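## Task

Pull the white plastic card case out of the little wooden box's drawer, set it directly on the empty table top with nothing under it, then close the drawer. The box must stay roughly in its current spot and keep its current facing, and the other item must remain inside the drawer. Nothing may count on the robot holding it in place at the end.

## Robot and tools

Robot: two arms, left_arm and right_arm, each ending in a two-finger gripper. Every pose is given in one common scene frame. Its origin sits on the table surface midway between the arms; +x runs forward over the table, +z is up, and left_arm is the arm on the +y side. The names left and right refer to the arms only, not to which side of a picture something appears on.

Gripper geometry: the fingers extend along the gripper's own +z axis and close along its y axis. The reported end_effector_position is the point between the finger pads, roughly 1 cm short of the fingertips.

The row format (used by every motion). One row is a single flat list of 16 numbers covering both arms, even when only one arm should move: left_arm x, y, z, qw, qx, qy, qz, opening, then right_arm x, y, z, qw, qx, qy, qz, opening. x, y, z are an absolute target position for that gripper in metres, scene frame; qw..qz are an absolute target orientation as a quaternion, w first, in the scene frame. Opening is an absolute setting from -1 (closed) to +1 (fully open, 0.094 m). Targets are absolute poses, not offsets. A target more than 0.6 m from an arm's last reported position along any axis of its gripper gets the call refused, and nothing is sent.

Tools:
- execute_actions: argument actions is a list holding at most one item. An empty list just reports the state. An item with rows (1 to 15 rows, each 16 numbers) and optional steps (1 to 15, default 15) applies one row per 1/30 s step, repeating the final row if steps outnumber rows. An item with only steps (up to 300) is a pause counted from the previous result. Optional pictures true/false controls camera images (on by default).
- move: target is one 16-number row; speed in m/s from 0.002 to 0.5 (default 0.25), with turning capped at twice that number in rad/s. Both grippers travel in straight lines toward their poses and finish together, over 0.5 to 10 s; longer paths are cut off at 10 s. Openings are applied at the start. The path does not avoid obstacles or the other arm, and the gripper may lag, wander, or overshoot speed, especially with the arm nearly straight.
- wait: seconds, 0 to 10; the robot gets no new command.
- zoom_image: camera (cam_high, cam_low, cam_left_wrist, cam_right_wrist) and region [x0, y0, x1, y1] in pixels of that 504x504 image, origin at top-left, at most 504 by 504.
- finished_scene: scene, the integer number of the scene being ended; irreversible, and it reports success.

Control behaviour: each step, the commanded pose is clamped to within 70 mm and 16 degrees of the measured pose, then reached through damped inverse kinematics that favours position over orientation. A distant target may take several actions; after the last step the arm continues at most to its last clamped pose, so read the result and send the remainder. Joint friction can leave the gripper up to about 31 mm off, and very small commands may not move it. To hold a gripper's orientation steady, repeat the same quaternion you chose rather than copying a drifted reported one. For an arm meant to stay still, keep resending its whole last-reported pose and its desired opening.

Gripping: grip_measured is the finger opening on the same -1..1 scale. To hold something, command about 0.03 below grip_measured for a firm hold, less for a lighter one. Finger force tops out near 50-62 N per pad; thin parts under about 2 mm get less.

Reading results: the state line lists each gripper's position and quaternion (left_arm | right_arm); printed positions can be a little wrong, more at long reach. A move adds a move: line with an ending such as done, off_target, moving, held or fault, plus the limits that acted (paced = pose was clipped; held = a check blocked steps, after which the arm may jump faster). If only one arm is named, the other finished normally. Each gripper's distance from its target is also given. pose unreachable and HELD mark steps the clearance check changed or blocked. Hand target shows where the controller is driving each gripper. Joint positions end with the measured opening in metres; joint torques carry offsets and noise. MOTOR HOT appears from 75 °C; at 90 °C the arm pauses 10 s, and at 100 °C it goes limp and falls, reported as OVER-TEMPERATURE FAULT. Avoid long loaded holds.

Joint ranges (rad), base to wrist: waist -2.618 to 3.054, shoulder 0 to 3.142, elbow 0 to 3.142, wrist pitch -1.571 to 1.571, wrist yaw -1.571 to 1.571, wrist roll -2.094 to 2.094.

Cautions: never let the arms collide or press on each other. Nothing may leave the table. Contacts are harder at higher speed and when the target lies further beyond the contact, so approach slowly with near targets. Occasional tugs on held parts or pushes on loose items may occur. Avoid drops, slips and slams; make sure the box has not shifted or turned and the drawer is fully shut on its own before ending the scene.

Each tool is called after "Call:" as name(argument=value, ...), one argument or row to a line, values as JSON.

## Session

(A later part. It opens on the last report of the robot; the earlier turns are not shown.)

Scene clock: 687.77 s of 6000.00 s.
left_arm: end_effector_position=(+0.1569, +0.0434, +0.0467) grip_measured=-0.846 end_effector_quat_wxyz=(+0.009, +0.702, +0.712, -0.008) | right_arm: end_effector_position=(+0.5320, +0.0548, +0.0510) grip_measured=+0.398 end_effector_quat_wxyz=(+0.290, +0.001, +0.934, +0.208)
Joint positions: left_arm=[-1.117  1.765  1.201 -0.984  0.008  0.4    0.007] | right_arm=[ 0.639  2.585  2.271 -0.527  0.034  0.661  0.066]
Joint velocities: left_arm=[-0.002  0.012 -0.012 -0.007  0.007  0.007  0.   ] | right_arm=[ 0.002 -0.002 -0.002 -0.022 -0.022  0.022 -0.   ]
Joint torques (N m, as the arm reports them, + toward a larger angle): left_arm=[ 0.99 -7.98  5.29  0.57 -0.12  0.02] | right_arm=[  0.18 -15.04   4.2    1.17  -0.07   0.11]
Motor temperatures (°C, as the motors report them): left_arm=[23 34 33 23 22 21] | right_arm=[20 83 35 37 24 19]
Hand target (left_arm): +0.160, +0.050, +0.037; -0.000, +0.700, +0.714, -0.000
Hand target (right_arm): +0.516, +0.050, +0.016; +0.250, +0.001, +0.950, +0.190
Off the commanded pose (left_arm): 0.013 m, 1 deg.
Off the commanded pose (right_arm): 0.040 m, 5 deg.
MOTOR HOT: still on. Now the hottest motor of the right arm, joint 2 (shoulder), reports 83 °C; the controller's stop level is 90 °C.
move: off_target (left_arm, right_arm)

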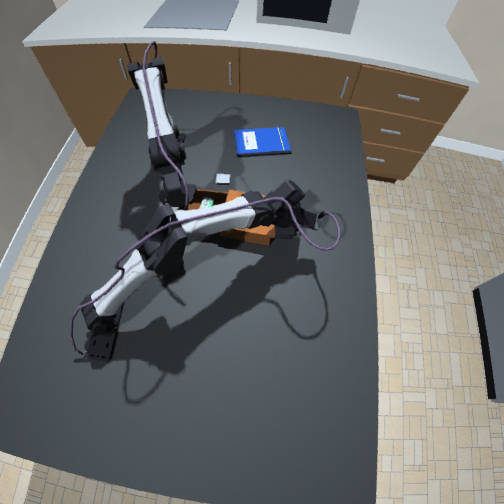

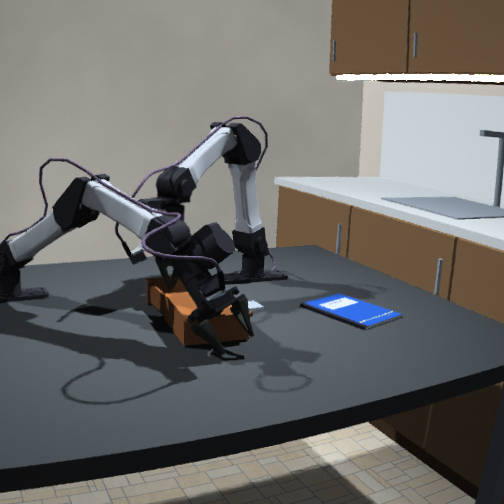

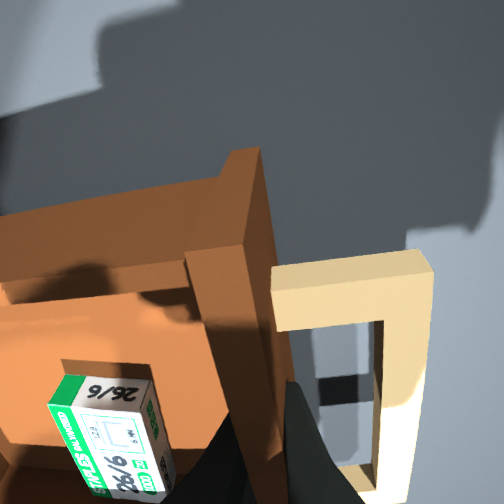

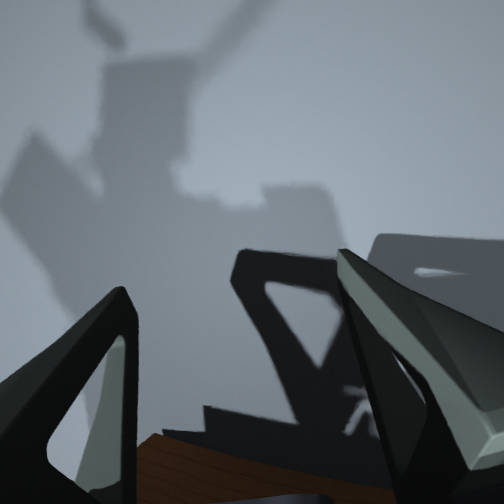

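Call:
move(
  target=[0.157,0.045,0.047,0,0.70,0.714,0,-1,0.50,0.05,0.13,0.25,0,0.95,0.19,0.0],
  speed=0.1,
)

Call:
move(
  target=[0.157,0.045,0.047,0,0.70,0.714,0,-1,0.41,0.045,0.11,0.05,0,1,0.03,0.0],
  speed=0.15,
)

Call:
move(
  target=[0.157,0.045,0.047,0,0.70,0.714,0,-1,0.41,0.045,0.03,0.05,0,1,0.03,0.0],
  speed=0.04,
)

Call:
move(
  target=[0.22,0.058,0.052,0.03,0.72,0.69,0.03,-1,0.40,0.045,0.03,0.05,0,1,0.03,0.0],
  speed=0.02,
)

Scene clock: 706.63 s of 6000.00 s.
left_arm: end_effector_position=(+0.1557, +0.0444, +0.0466) grip_measured=-0.846 end_effector_quat_wxyz=(+0.006, +0.702, +0.712, -0.009) | right_arm: end_effector_position=(+0.4993, +0.0421, +0.1179) grip_measured=+0.002 end_effector_quat_wxyz=(+0.243, +0.001, +0.954, +0.179)
Joint positions: left_arm=[-1.117  1.765  1.201 -0.99   0.013  0.401  0.007] | right_arm=[ 0.655  2.554  2.551 -0.956  0.031  0.681  0.047]
Joint velocities: left_arm=[-0.007 -0.012 -0.002 -0.081 -0.081 -0.081  0.001] | right_arm=[-0.027  0.002  0.017 -0.081 -0.051  0.051  0.   ]
Joint torques (N m, as the arm reports them, + toward a larger angle): left_arm=[-0.05 -8.07  9.04  0.18 -0.15 -0.15] | right_arm=[  0.29 -16.55   9.26   1.28   0.04   0.04]
Motor temperatures (°C, as the motors report them): left_arm=[23 35 33 23 22 21] | right_arm=[20 82 34 36 24 19]
Hand target (left_arm): +0.157, +0.045, +0.047; +0.000, +0.700, +0.714, -0.000
Hand target (right_arm): +0.498, +0.049, +0.130; +0.250, -0.000, +0.949, +0.191
Off the commanded pose (left_arm): 0.002 m, 1 deg.
Off the commanded pose (right_arm): 0.014 m, 2 deg.
MOTOR HOT: still on. Now the hottest motor of the right arm, joint 2 (shoulder), reports 82 °C; the controller's stop level is 90 °C.
After step 90, 14.30 s passed at rest.
move: off_target (right_arm)

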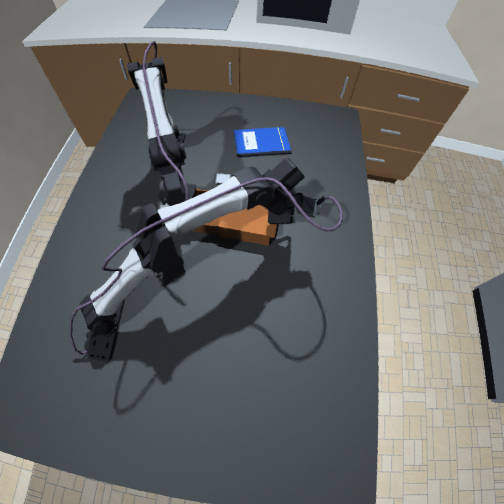

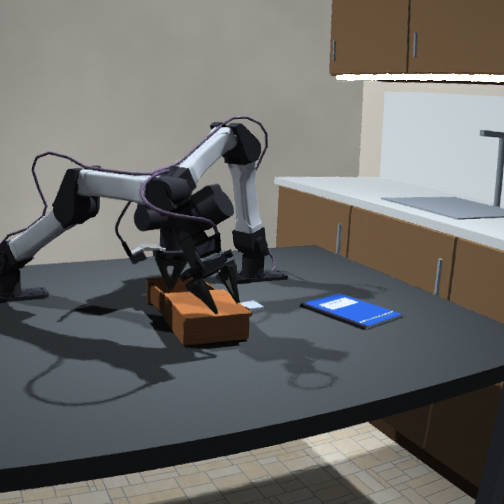

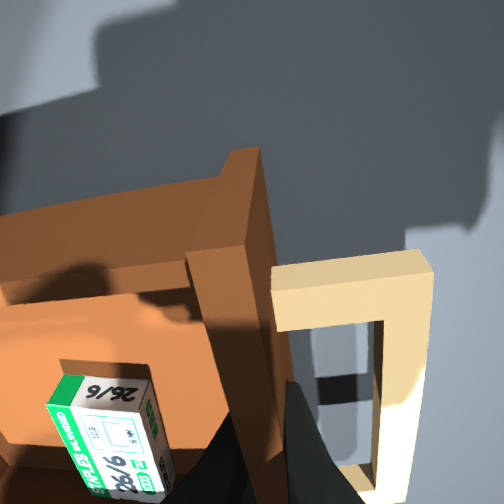

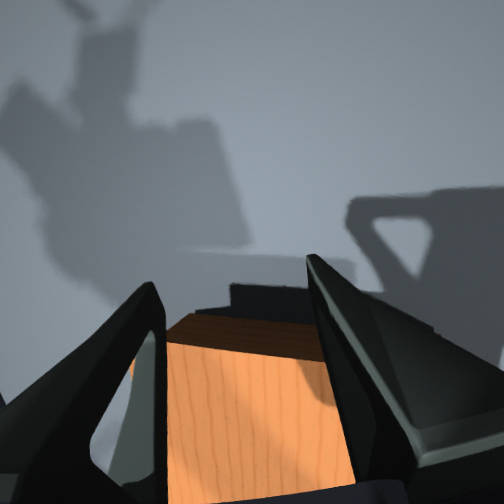

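Scene clock: 708.70 s of 6000.00 s.
left_arm: end_effector_position=(+0.1557, +0.0444, +0.0466) grip_measured=-0.846 end_effector_quat_wxyz=(+0.006, +0.702, +0.712, -0.009) | right_arm: end_effector_position=(+0.4100, +0.0385, +0.0948) grip_measured=+0.002 end_effector_quat_wxyz=(+0.111, -0.003, +0.990, +0.089)
Joint positions: left_arm=[-1.117  1.765  1.201 -0.99   0.013  0.401  0.007] | right_arm=[ 0.751  2.681  2.849 -1.455  0.029  0.774  0.047]
Joint velocities: left_arm=[ 0.012  0.007 -0.027 -0.037 -0.007 -0.007  0.   ] | right_arm=[ 0.007 -0.012 -0.002  0.022 -0.007  0.066 -0.001]
Joint torques (N m, as the arm reports them, + toward a larger angle): left_arm=[-0.08 -8.08  9.    0.18 -0.16 -0.14] | right_arm=[  0.   -16.78   8.41   0.68   0.05   0.12]
Motor temperatures (°C, as the motors report them): left_arm=[23 35 33 23 22 21] | right_arm=[20 82 34 36 24 19]
Hand target (left_arm): +0.157, +0.045, +0.047; +0.000, +0.700, +0.714, -0.000
Hand target (right_arm): +0.409, +0.043, +0.109; +0.120, -0.002, +0.987, +0.104
Off the commanded pose (left_arm): 0.002 m, 1 deg.
Off the commanded pose (right_arm): 0.017 m, 10 deg.
MOTOR HOT: still on. Now the hottest motor of the right arm, joint 2 (shoulder), reports 82 °C; the controller's stop level is 90 °C.
elbow stopped short (right arm): the move would have taken joint 3 (elbow) straighter than the controller allows; a more bent joint 3 avoids this.
move: off_target (right_arm)

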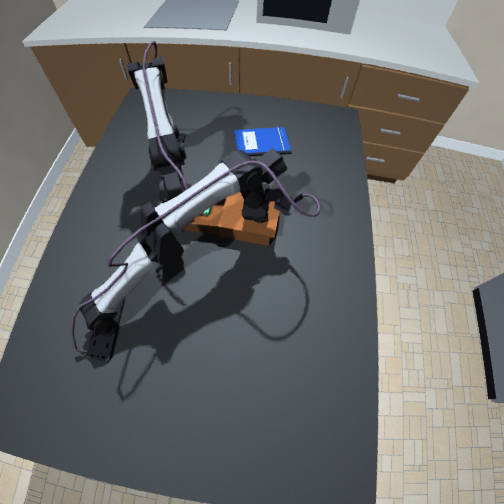

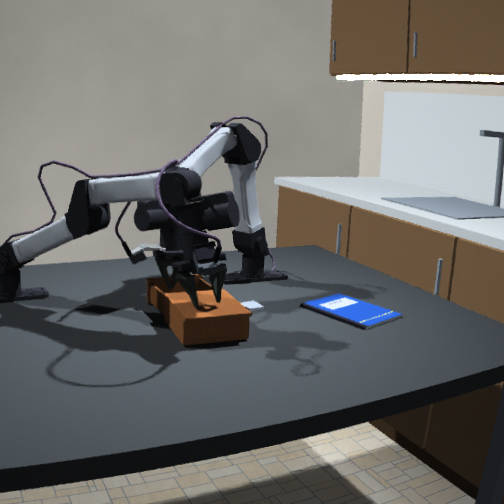

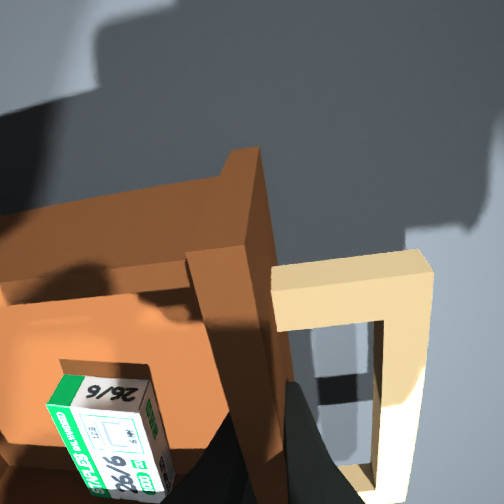

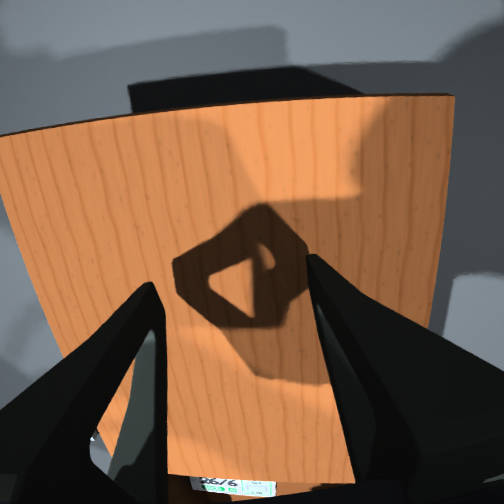

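Scene clock: 711.07 s of 6000.00 s.
left_arm: end_effector_position=(+0.1557, +0.0444, +0.0466) grip_measured=-0.846 end_effector_quat_wxyz=(+0.006, +0.702, +0.712, -0.009) | right_arm: end_effector_position=(+0.4101, +0.0384, +0.0896) grip_measured=+0.002 end_effector_quat_wxyz=(+0.111, +0.000, +0.990, +0.082)
Joint positions: left_arm=[-1.117  1.765  1.201 -0.99   0.012  0.401  0.007] | right_arm=[ 0.755  2.712  2.892 -1.477  0.041  0.782  0.047]
Joint velocities: left_arm=[-0.012  0.002 -0.002  0.037 -0.066 -0.022 -0.001] | right_arm=[ 0.002 -0.017 -0.007 -0.022 -0.037  0.022 -0.   ]
Joint torques (N m, as the arm reports them, + toward a larger angle): left_arm=[-0.1  -8.08  9.02  0.19 -0.15 -0.16] | right_arm=[-0.07 -7.47  5.1   0.95  0.01  0.1 ]
Motor temperatures (°C, as the motors report them): left_arm=[23 35 33 23 22 21] | right_arm=[20 81 34 36 24 19]
Hand target (left_arm): +0.157, +0.045, +0.047; +0.000, +0.700, +0.714, +0.000
Hand target (right_arm): +0.406, +0.041, +0.032; +0.075, -0.000, +0.996, +0.056
Off the commanded pose (left_arm): 0.001 m, 1 deg.
Off the commanded pose (right_arm): 0.060 m, 9 deg.
MOTOR HOT: still on. Now the hottest motor of the right arm, joint 2 (shoulder), reports 81 °C; the controller's stop level is 90 °C.
elbow stopped short (right arm): the move would have taken joint 3 (elbow) straighter than the controller allows; a more bent joint 3 avoids this.
move: off_target (right_arm)

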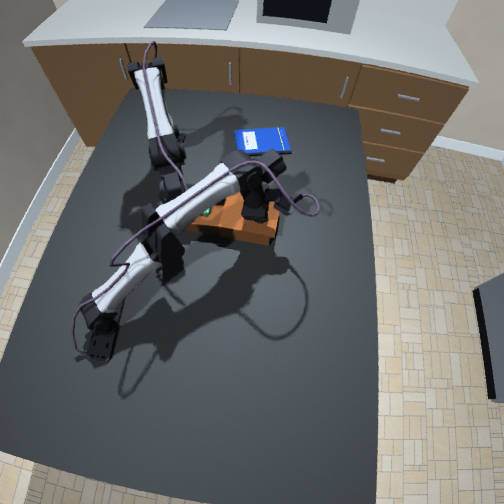

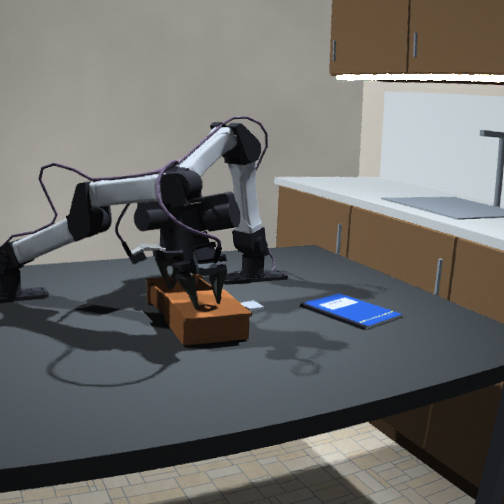

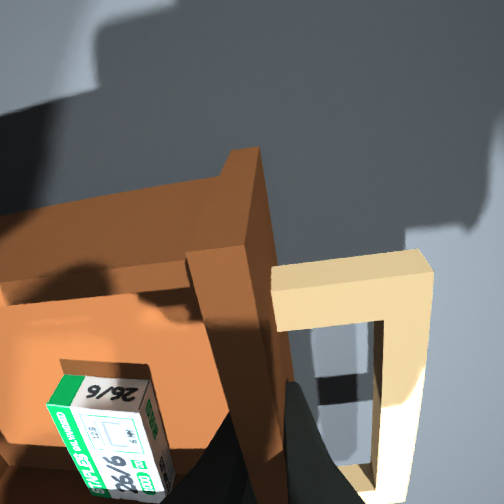

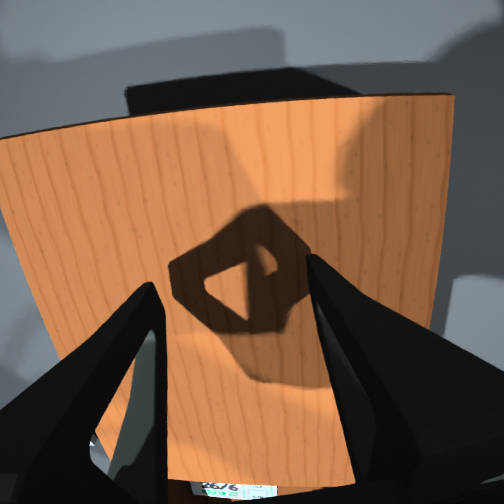

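Scene clock: 715.30 s of 6000.00 s.
left_arm: end_effector_position=(+0.1820, +0.0619, +0.0500) grip_measured=-0.846 end_effector_quat_wxyz=(-0.012, +0.727, +0.686, -0.015) | right_arm: end_effector_position=(+0.4302, +0.0421, +0.0913) grip_measured=+0.002 end_effector_quat_wxyz=(+0.157, +0.008, +0.984, +0.081)
Joint positions: left_arm=[-1.005  1.776  1.229 -1.04   0.034  0.586  0.007] | right_arm=[ 0.755  2.721  2.892 -1.403  0.109  0.785  0.047]
Joint velocities: left_arm=[ 0.012  0.007  0.002  0.007 -0.051  0.007  0.   ] | right_arm=[ 0.007  0.002 -0.002  0.022  0.007 -0.022  0.001]
Joint torques (N m, as the arm reports them, + toward a larger angle): left_arm=[ 2.56 -7.87 10.38  0.79 -0.86  0.12] | right_arm=[  1.05 -10.05   2.71   0.43  -0.63   0.2 ]
Motor temperatures (°C, as the motors report them): left_arm=[23 35 34 23 22 21] | right_arm=[20 79 34 35 24 19]
Hand target (left_arm): +0.217, +0.058, +0.054; +0.030, +0.720, +0.693, +0.027
Hand target (right_arm): +0.400, +0.043, +0.034; +0.073, +0.001, +0.996, +0.051
Off the commanded pose (left_arm): 0.038 m, 7 deg.
Off the commanded pose (right_arm): 0.068 m, 14 deg.
MOTOR HOT: still on. Now the hottest motor of the right arm, joint 2 (shoulder), reports 79 °C; the controller's stop level is 90 °C.
elbow stopped short (right arm): the move would have taken joint 3 (elbow) straighter than the controller allows; a more bent joint 3 avoids this.
move: off_target (left_arm, right_arm)

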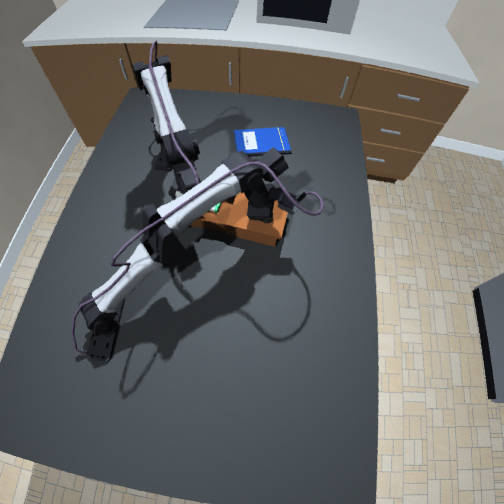

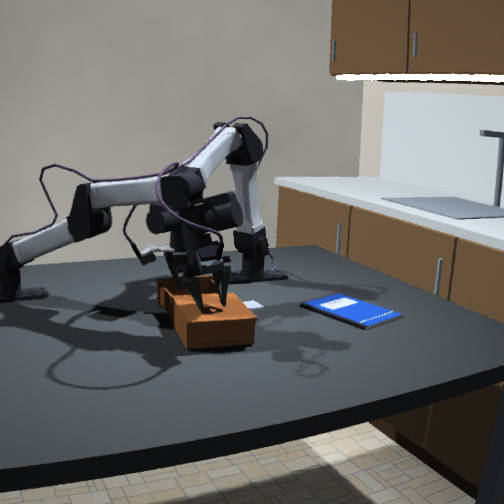

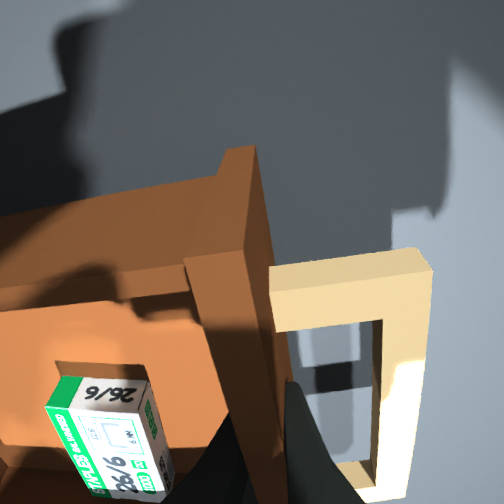

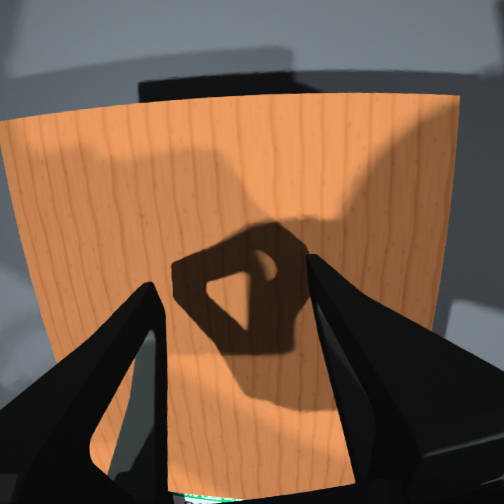

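Call:
move(
  target=[0.18,0.06,0.05,0,0.72,0.69,0,-1,0.42,0.0,0.15,0.15,0,0.98,0.1,-1],
  speed=0.1,
)

Call:
move(
  target=[0.15,0.055,0.05,0,0.70,0.714,0,-1,0.53,-0.08,0.10,0,0,0.707,0.707,-1],
  speed=0.1,
)

Call:
move(
  target=[0.15,0.055,0.05,0,0.70,0.714,0,-1,0.53,0.10,0.07,0,0,0.707,0.707,-1],
  speed=0.1,
)

Scene clock: 735.70 s of 6000.00 s.
left_arm: end_effector_position=(+0.1805, +0.0583, +0.0500) grip_measured=-0.846 end_effector_quat_wxyz=(-0.006, +0.723, +0.691, -0.010) | right_arm: end_effector_position=(+0.4185, +0.0010, +0.1413) grip_measured=-0.979 end_effector_quat_wxyz=(+0.143, +0.001, +0.986, +0.091)
Joint positions: left_arm=[-1.021  1.776  1.229 -1.03   0.023  0.557  0.007] | right_arm=[ 0.699  2.429  2.541 -1.346  0.056  0.724  0.001]
Joint velocities: left_arm=[ 0.007  0.002 -0.002 -0.037 -0.022 -0.037  0.   ] | right_arm=[ 0.007 -0.022 -0.002  0.066  0.037  0.095  0.001]
Joint torques (N m, as the arm reports them, + toward a larger angle): left_arm=[ -0.69 -10.43   6.     0.44  -0.22  -0.2 ] | right_arm=[ -0.78 -16.91   4.9    0.97   0.09  -0.07]
Motor temperatures (°C, as the motors report them): left_arm=[23 35 36 23 22 21] | right_arm=[20 73 32 34 24 19]
Hand target (left_arm): +0.180, +0.060, +0.050; +0.000, +0.722, +0.692, -0.000
Hand target (right_arm): +0.420, -0.000, +0.150; +0.151, +0.000, +0.984, +0.100
Off the commanded pose (left_arm): 0.002 m, 1 deg.
Off the commanded pose (right_arm): 0.009 m, 1 deg.
MOTOR HOT: cleared. Now the hottest motor of the right arm, joint 2 (shoulder), reports 73 °C.
After step 90, 15.50 s passed at rest.
move: done

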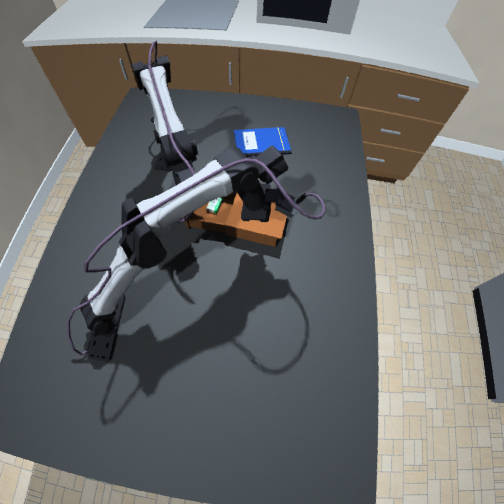

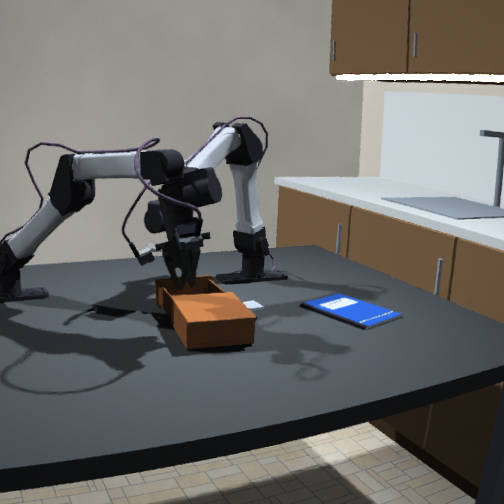

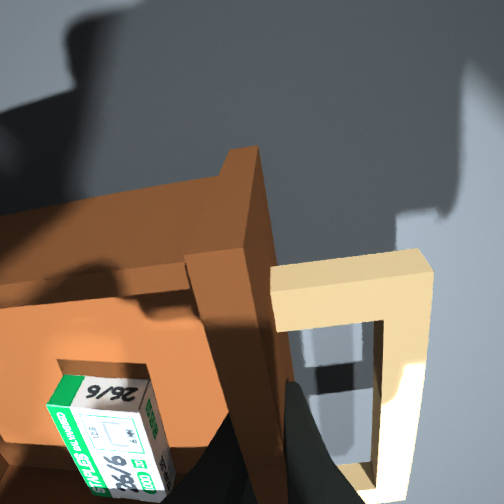

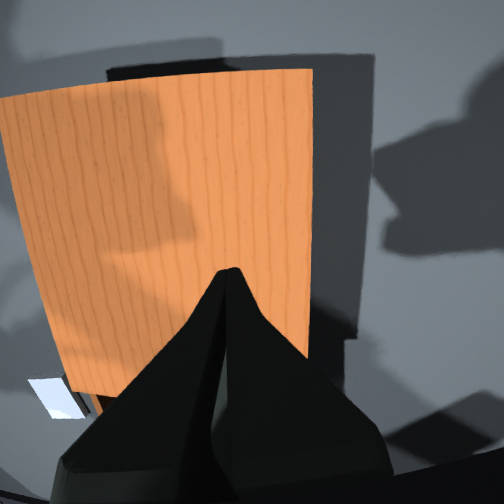

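Scene clock: 743.47 s of 6000.00 s.
left_arm: end_effector_position=(+0.1541, +0.0501, +0.0498) grip_measured=-0.846 end_effector_quat_wxyz=(-0.002, +0.700, +0.714, -0.009) | right_arm: end_effector_position=(+0.5347, -0.0744, +0.1049) grip_measured=-0.979 end_effector_quat_wxyz=(+0.011, -0.007, +0.710, +0.704)
Joint positions: left_arm=[-1.111  1.752  1.2   -1.015  0.018  0.402  0.007] | right_arm=[ 0.166  2.606  1.786  0.773 -1.367  1.5    0.001]
Joint velocities: left_arm=[-0.002 -0.007 -0.007 -0.037 -0.007 -0.007 -0.   ] | right_arm=[-0.002  0.027 -0.022  0.154 -0.051  0.139  0.   ]
Joint torques (N m, as the arm reports them, + toward a larger angle): left_arm=[ -0.9  -10.89   5.3    0.37  -0.22  -0.21] | right_arm=[ -0.86 -15.61   4.95   1.6   -0.02  -0.02]
Motor temperatures (°C, as the motors report them): left_arm=[23 36 35 23 22 21] | right_arm=[20 74 32 34 24 19]
Hand target (left_arm): +0.151, +0.056, +0.050; -0.000, +0.700, +0.714, +0.001
Hand target (right_arm): +0.533, -0.078, +0.100; +0.009, -0.003, +0.709, +0.705
Off the commanded pose (left_arm): 0.006 m, 1 deg.
Off the commanded pose (right_arm): 0.009 m, 2 deg.
move: done

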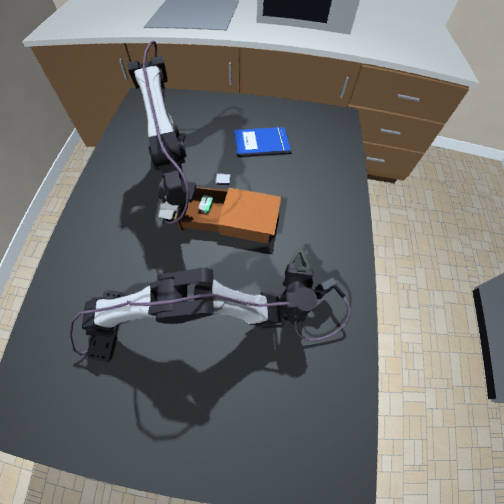

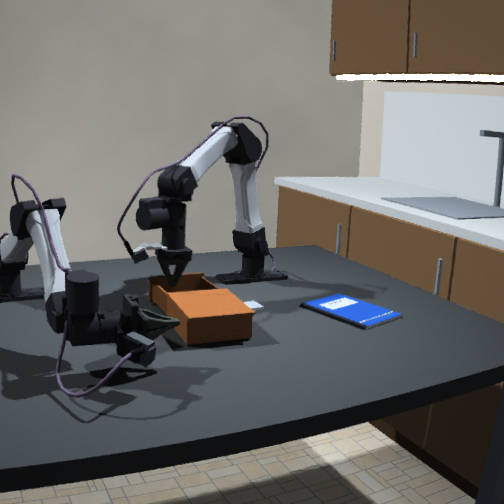

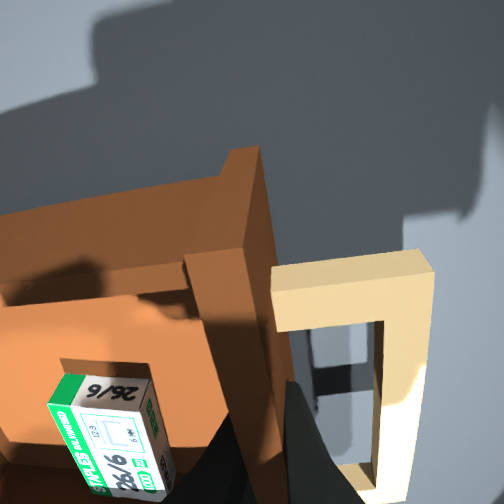

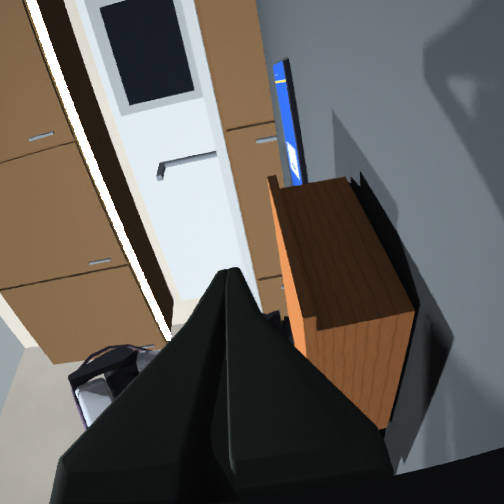

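Scene clock: 745.67 s of 6000.00 s.
left_arm: end_effector_position=(+0.1539, +0.0498, +0.0498) grip_measured=-0.846 end_effector_quat_wxyz=(-0.002, +0.700, +0.714, -0.010) | right_arm: end_effector_position=(+0.5256, +0.0980, +0.0678) grip_measured=-0.979 end_effector_quat_wxyz=(-0.003, -0.002, +0.708, +0.706)
Joint positions: left_arm=[-1.111  1.752  1.2   -1.014  0.02   0.401  0.007] | right_arm=[ 0.462  2.936  2.292  0.639 -1.083  1.569  0.001]
Joint velocities: left_arm=[-0.012 -0.007  0.002 -0.037  0.007  0.022 -0.   ] | right_arm=[-0.007  0.012 -0.017 -0.022  0.037 -0.022 -0.   ]
Joint torques (N m, as the arm reports them, + toward a larger angle): left_arm=[ -1.   -10.82   5.36   0.37  -0.21  -0.22] | right_arm=[ -0.34 -17.     8.96   1.38   0.1    0.05]
Motor temperatures (°C, as the motors report them): left_arm=[23 36 35 23 22 21] | right_arm=[20 75 33 35 24 19]
Hand target (left_arm): +0.150, +0.055, +0.050; -0.000, +0.700, +0.714, -0.000
Hand target (right_arm): +0.528, +0.100, +0.071; -0.000, +0.000, +0.706, +0.708
Off the commanded pose (left_arm): 0.007 m, 1 deg.
Off the commanded pose (right_arm): 0.005 m, 0 deg.
MOTOR HOT: a motor of the right arm reached 75 °C. Now the hottest motor of the right arm, joint 2 (shoulder), reports 75 °C. The controller's stop level is 90 °C. To cool a motor, set the load down, stop pushing, or move to a pose that needs little force.
move: done

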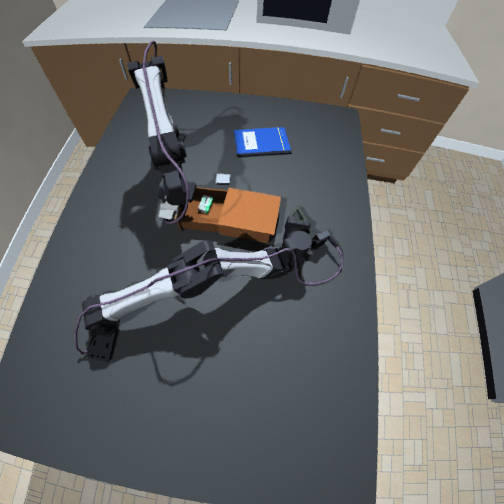

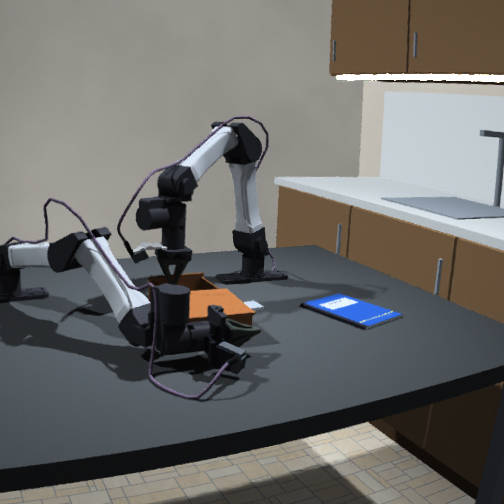

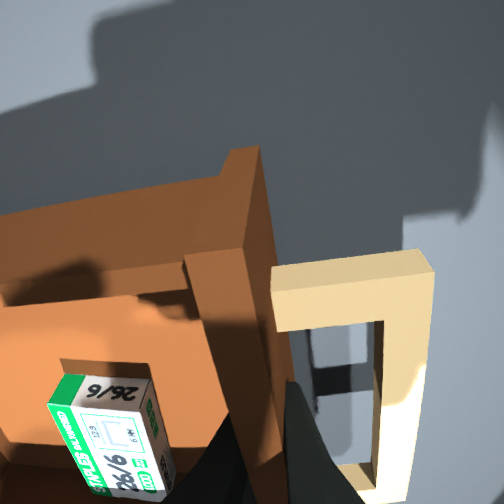

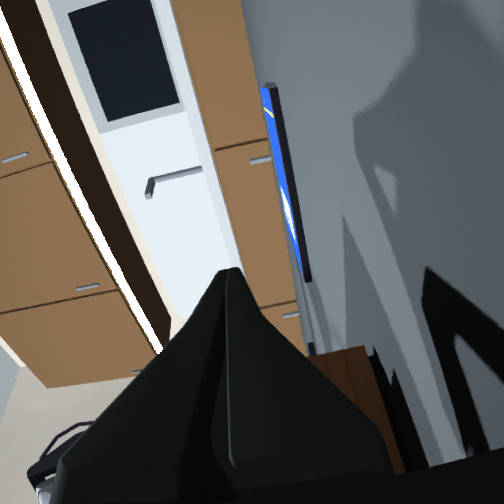

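Call:
move(
  target=[0.15,0.055,0.05,0,0.70,0.714,0,-1,0.485,0.115,0.062,-0.06,-0.06,0.704,0.704,-1],
  speed=0.03,
)

Call:
move(
  target=[0.235,0.05,0.05,0.04,0.71,0.70,0.04,-1,0.475,0.115,0.062,-0.08,-0.08,0.70,0.70,-1],
  speed=0.02,
)

Call:
zoom_image(
  camera="cam_high",
  region=[150, 150, 320, 280],
)

Scene clock: 763.90 s of 6000.00 s.
left_arm: end_effector_position=(+0.1539, +0.0497, +0.0498) grip_measured=-0.846 end_effector_quat_wxyz=(-0.002, +0.700, +0.714, -0.010) | right_arm: end_effector_position=(+0.4914, +0.1120, +0.0696) grip_measured=-0.979 end_effector_quat_wxyz=(-0.052, -0.057, +0.704, +0.706)
Joint positions: left_arm=[-1.111  1.752  1.2   -1.014  0.021  0.401  0.007] | right_arm=[ 0.493  2.936  2.293  0.65  -1.2    1.57   0.001]
Joint velocities: left_arm=[-0.002 -0.002 -0.022  0.051 -0.007 -0.007  0.001] | right_arm=[ 0.007 -0.002  0.002  0.022 -0.022  0.022 -0.   ]
Joint torques (N m, as the arm reports them, + toward a larger angle): left_arm=[ -0.99 -10.84   5.38   0.36  -0.22  -0.22] | right_arm=[  0.35 -16.69   6.2    1.67   0.03   0.  ]
Motor temperatures (°C, as the motors report them): left_arm=[23 38 34 23 22 21] | right_arm=[20 81 36 36 24 19]
Hand target (left_arm): +0.150, +0.055, +0.050; -0.000, +0.700, +0.714, +0.000
Hand target (right_arm): +0.485, +0.115, +0.062; -0.060, -0.060, +0.704, +0.705
Off the commanded pose (left_arm): 0.007 m, 1 deg.
Off the commanded pose (right_arm): 0.010 m, 1 deg.
MOTOR HOT: still on. Now the hottest motor of the right arm, joint 2 (shoulder), reports 81 °C; the controller's stop level is 90 °C.
After step 90, 12.23 s passed at rest.
move: done

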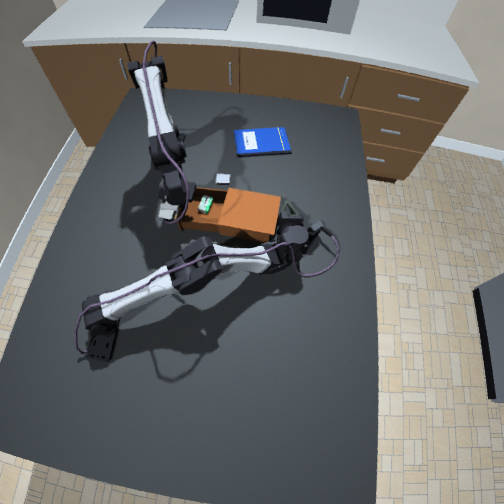

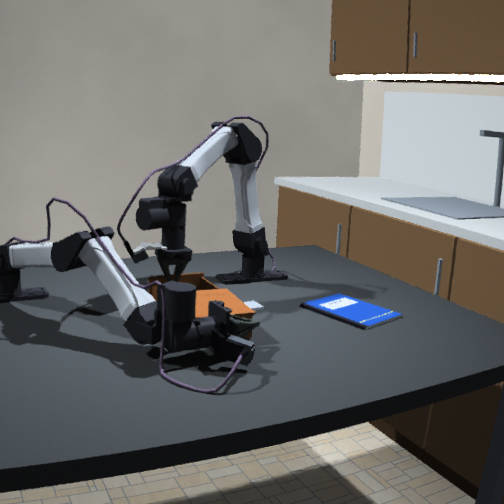

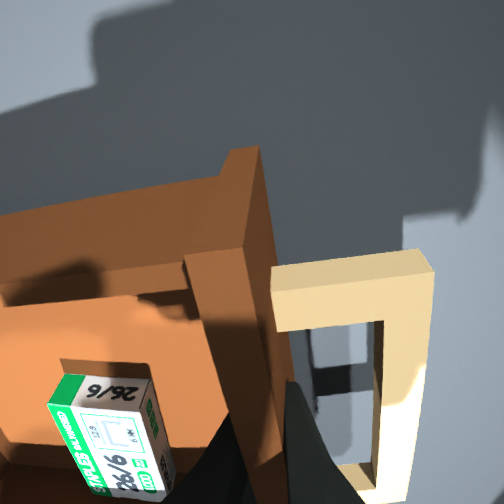

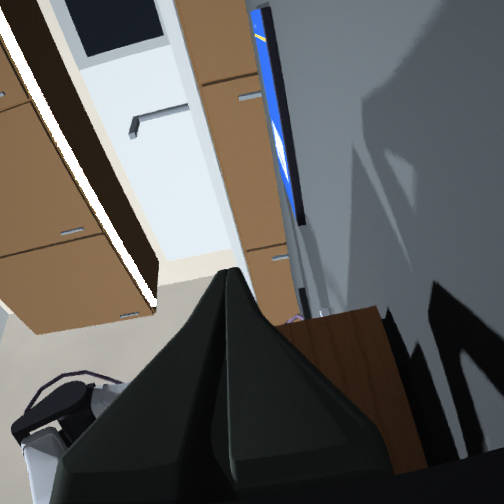

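Scene clock: 768.17 s of 6000.00 s.
left_arm: end_effector_position=(+0.1757, +0.0628, +0.0543) grip_measured=-0.846 end_effector_quat_wxyz=(-0.033, +0.727, +0.686, -0.014) | right_arm: end_effector_position=(+0.5091, +0.1007, +0.0696) grip_measured=-0.979 end_effector_quat_wxyz=(-0.035, -0.030, +0.705, +0.707)
Joint positions: left_arm=[-1.016  1.796  1.269 -1.102  0.043  0.574  0.007] | right_arm=[ 0.468  2.936  2.293  0.65  -1.162  1.584  0.001]
Joint velocities: left_arm=[ 0.017 -0.012  0.002 -0.037  0.007 -0.066 -0.001] | right_arm=[-0.012  0.012 -0.002 -0.007  0.007 -0.037  0.001]
Joint torques (N m, as the arm reports them, + toward a larger angle): left_arm=[ 4.16 -7.03 10.57  1.31 -1.16 -0.01] | right_arm=[  2.32 -15.51   8.47   1.47  -0.9   -0.26]
Motor temperatures (°C, as the motors report them): left_arm=[23 37 35 23 22 21] | right_arm=[20 81 36 36 24 19]
Hand target (left_arm): +0.229, +0.053, +0.055; +0.038, +0.709, +0.704, +0.038
Hand target (right_arm): +0.478, +0.115, +0.062; -0.079, -0.079, +0.702, +0.703
Off the commanded pose (left_arm): 0.061 m, 11 deg.
Off the commanded pose (right_arm): 0.038 m, 8 deg.
MOTOR HOT: still on. Now the hottest motor of the right arm, joint 2 (shoulder), reports 81 °C; the controller's stop level is 90 °C.
move: off_target (left_arm, right_arm)

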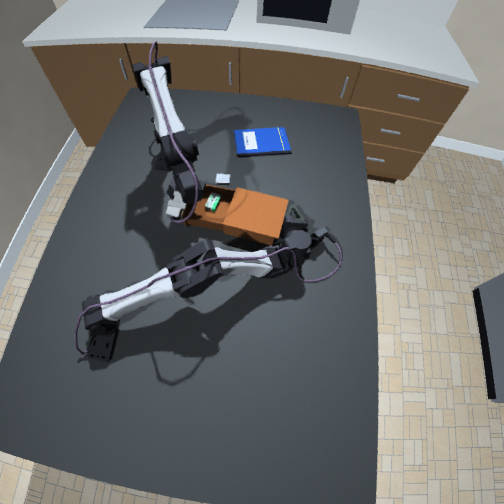

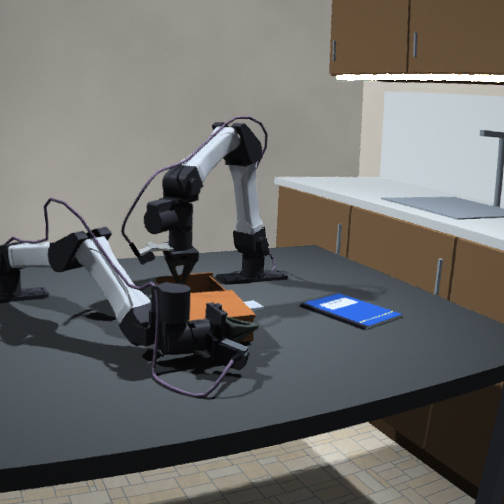

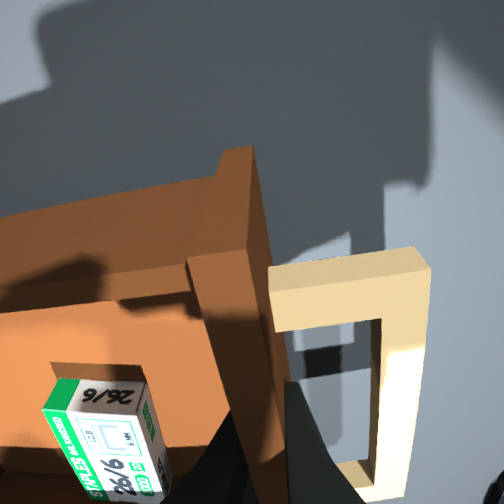

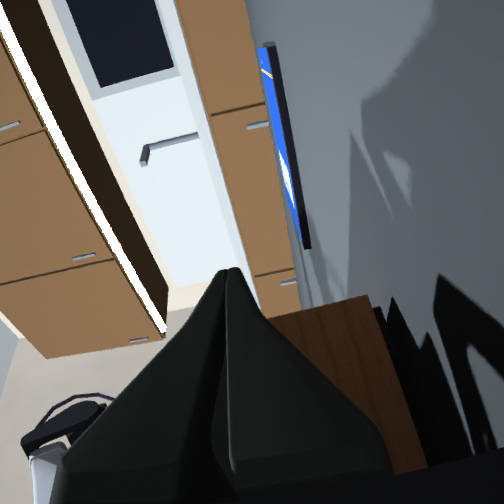

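Region (150, 150, 320, 280) of cam_high's 504x504 image, scaled by 2.965, with more detail than that image has; it fills the top 385 rows of this view, and the rest is white.

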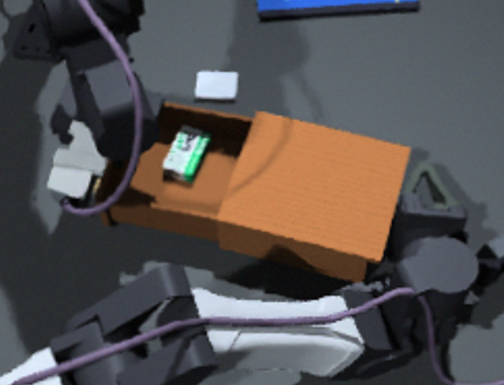

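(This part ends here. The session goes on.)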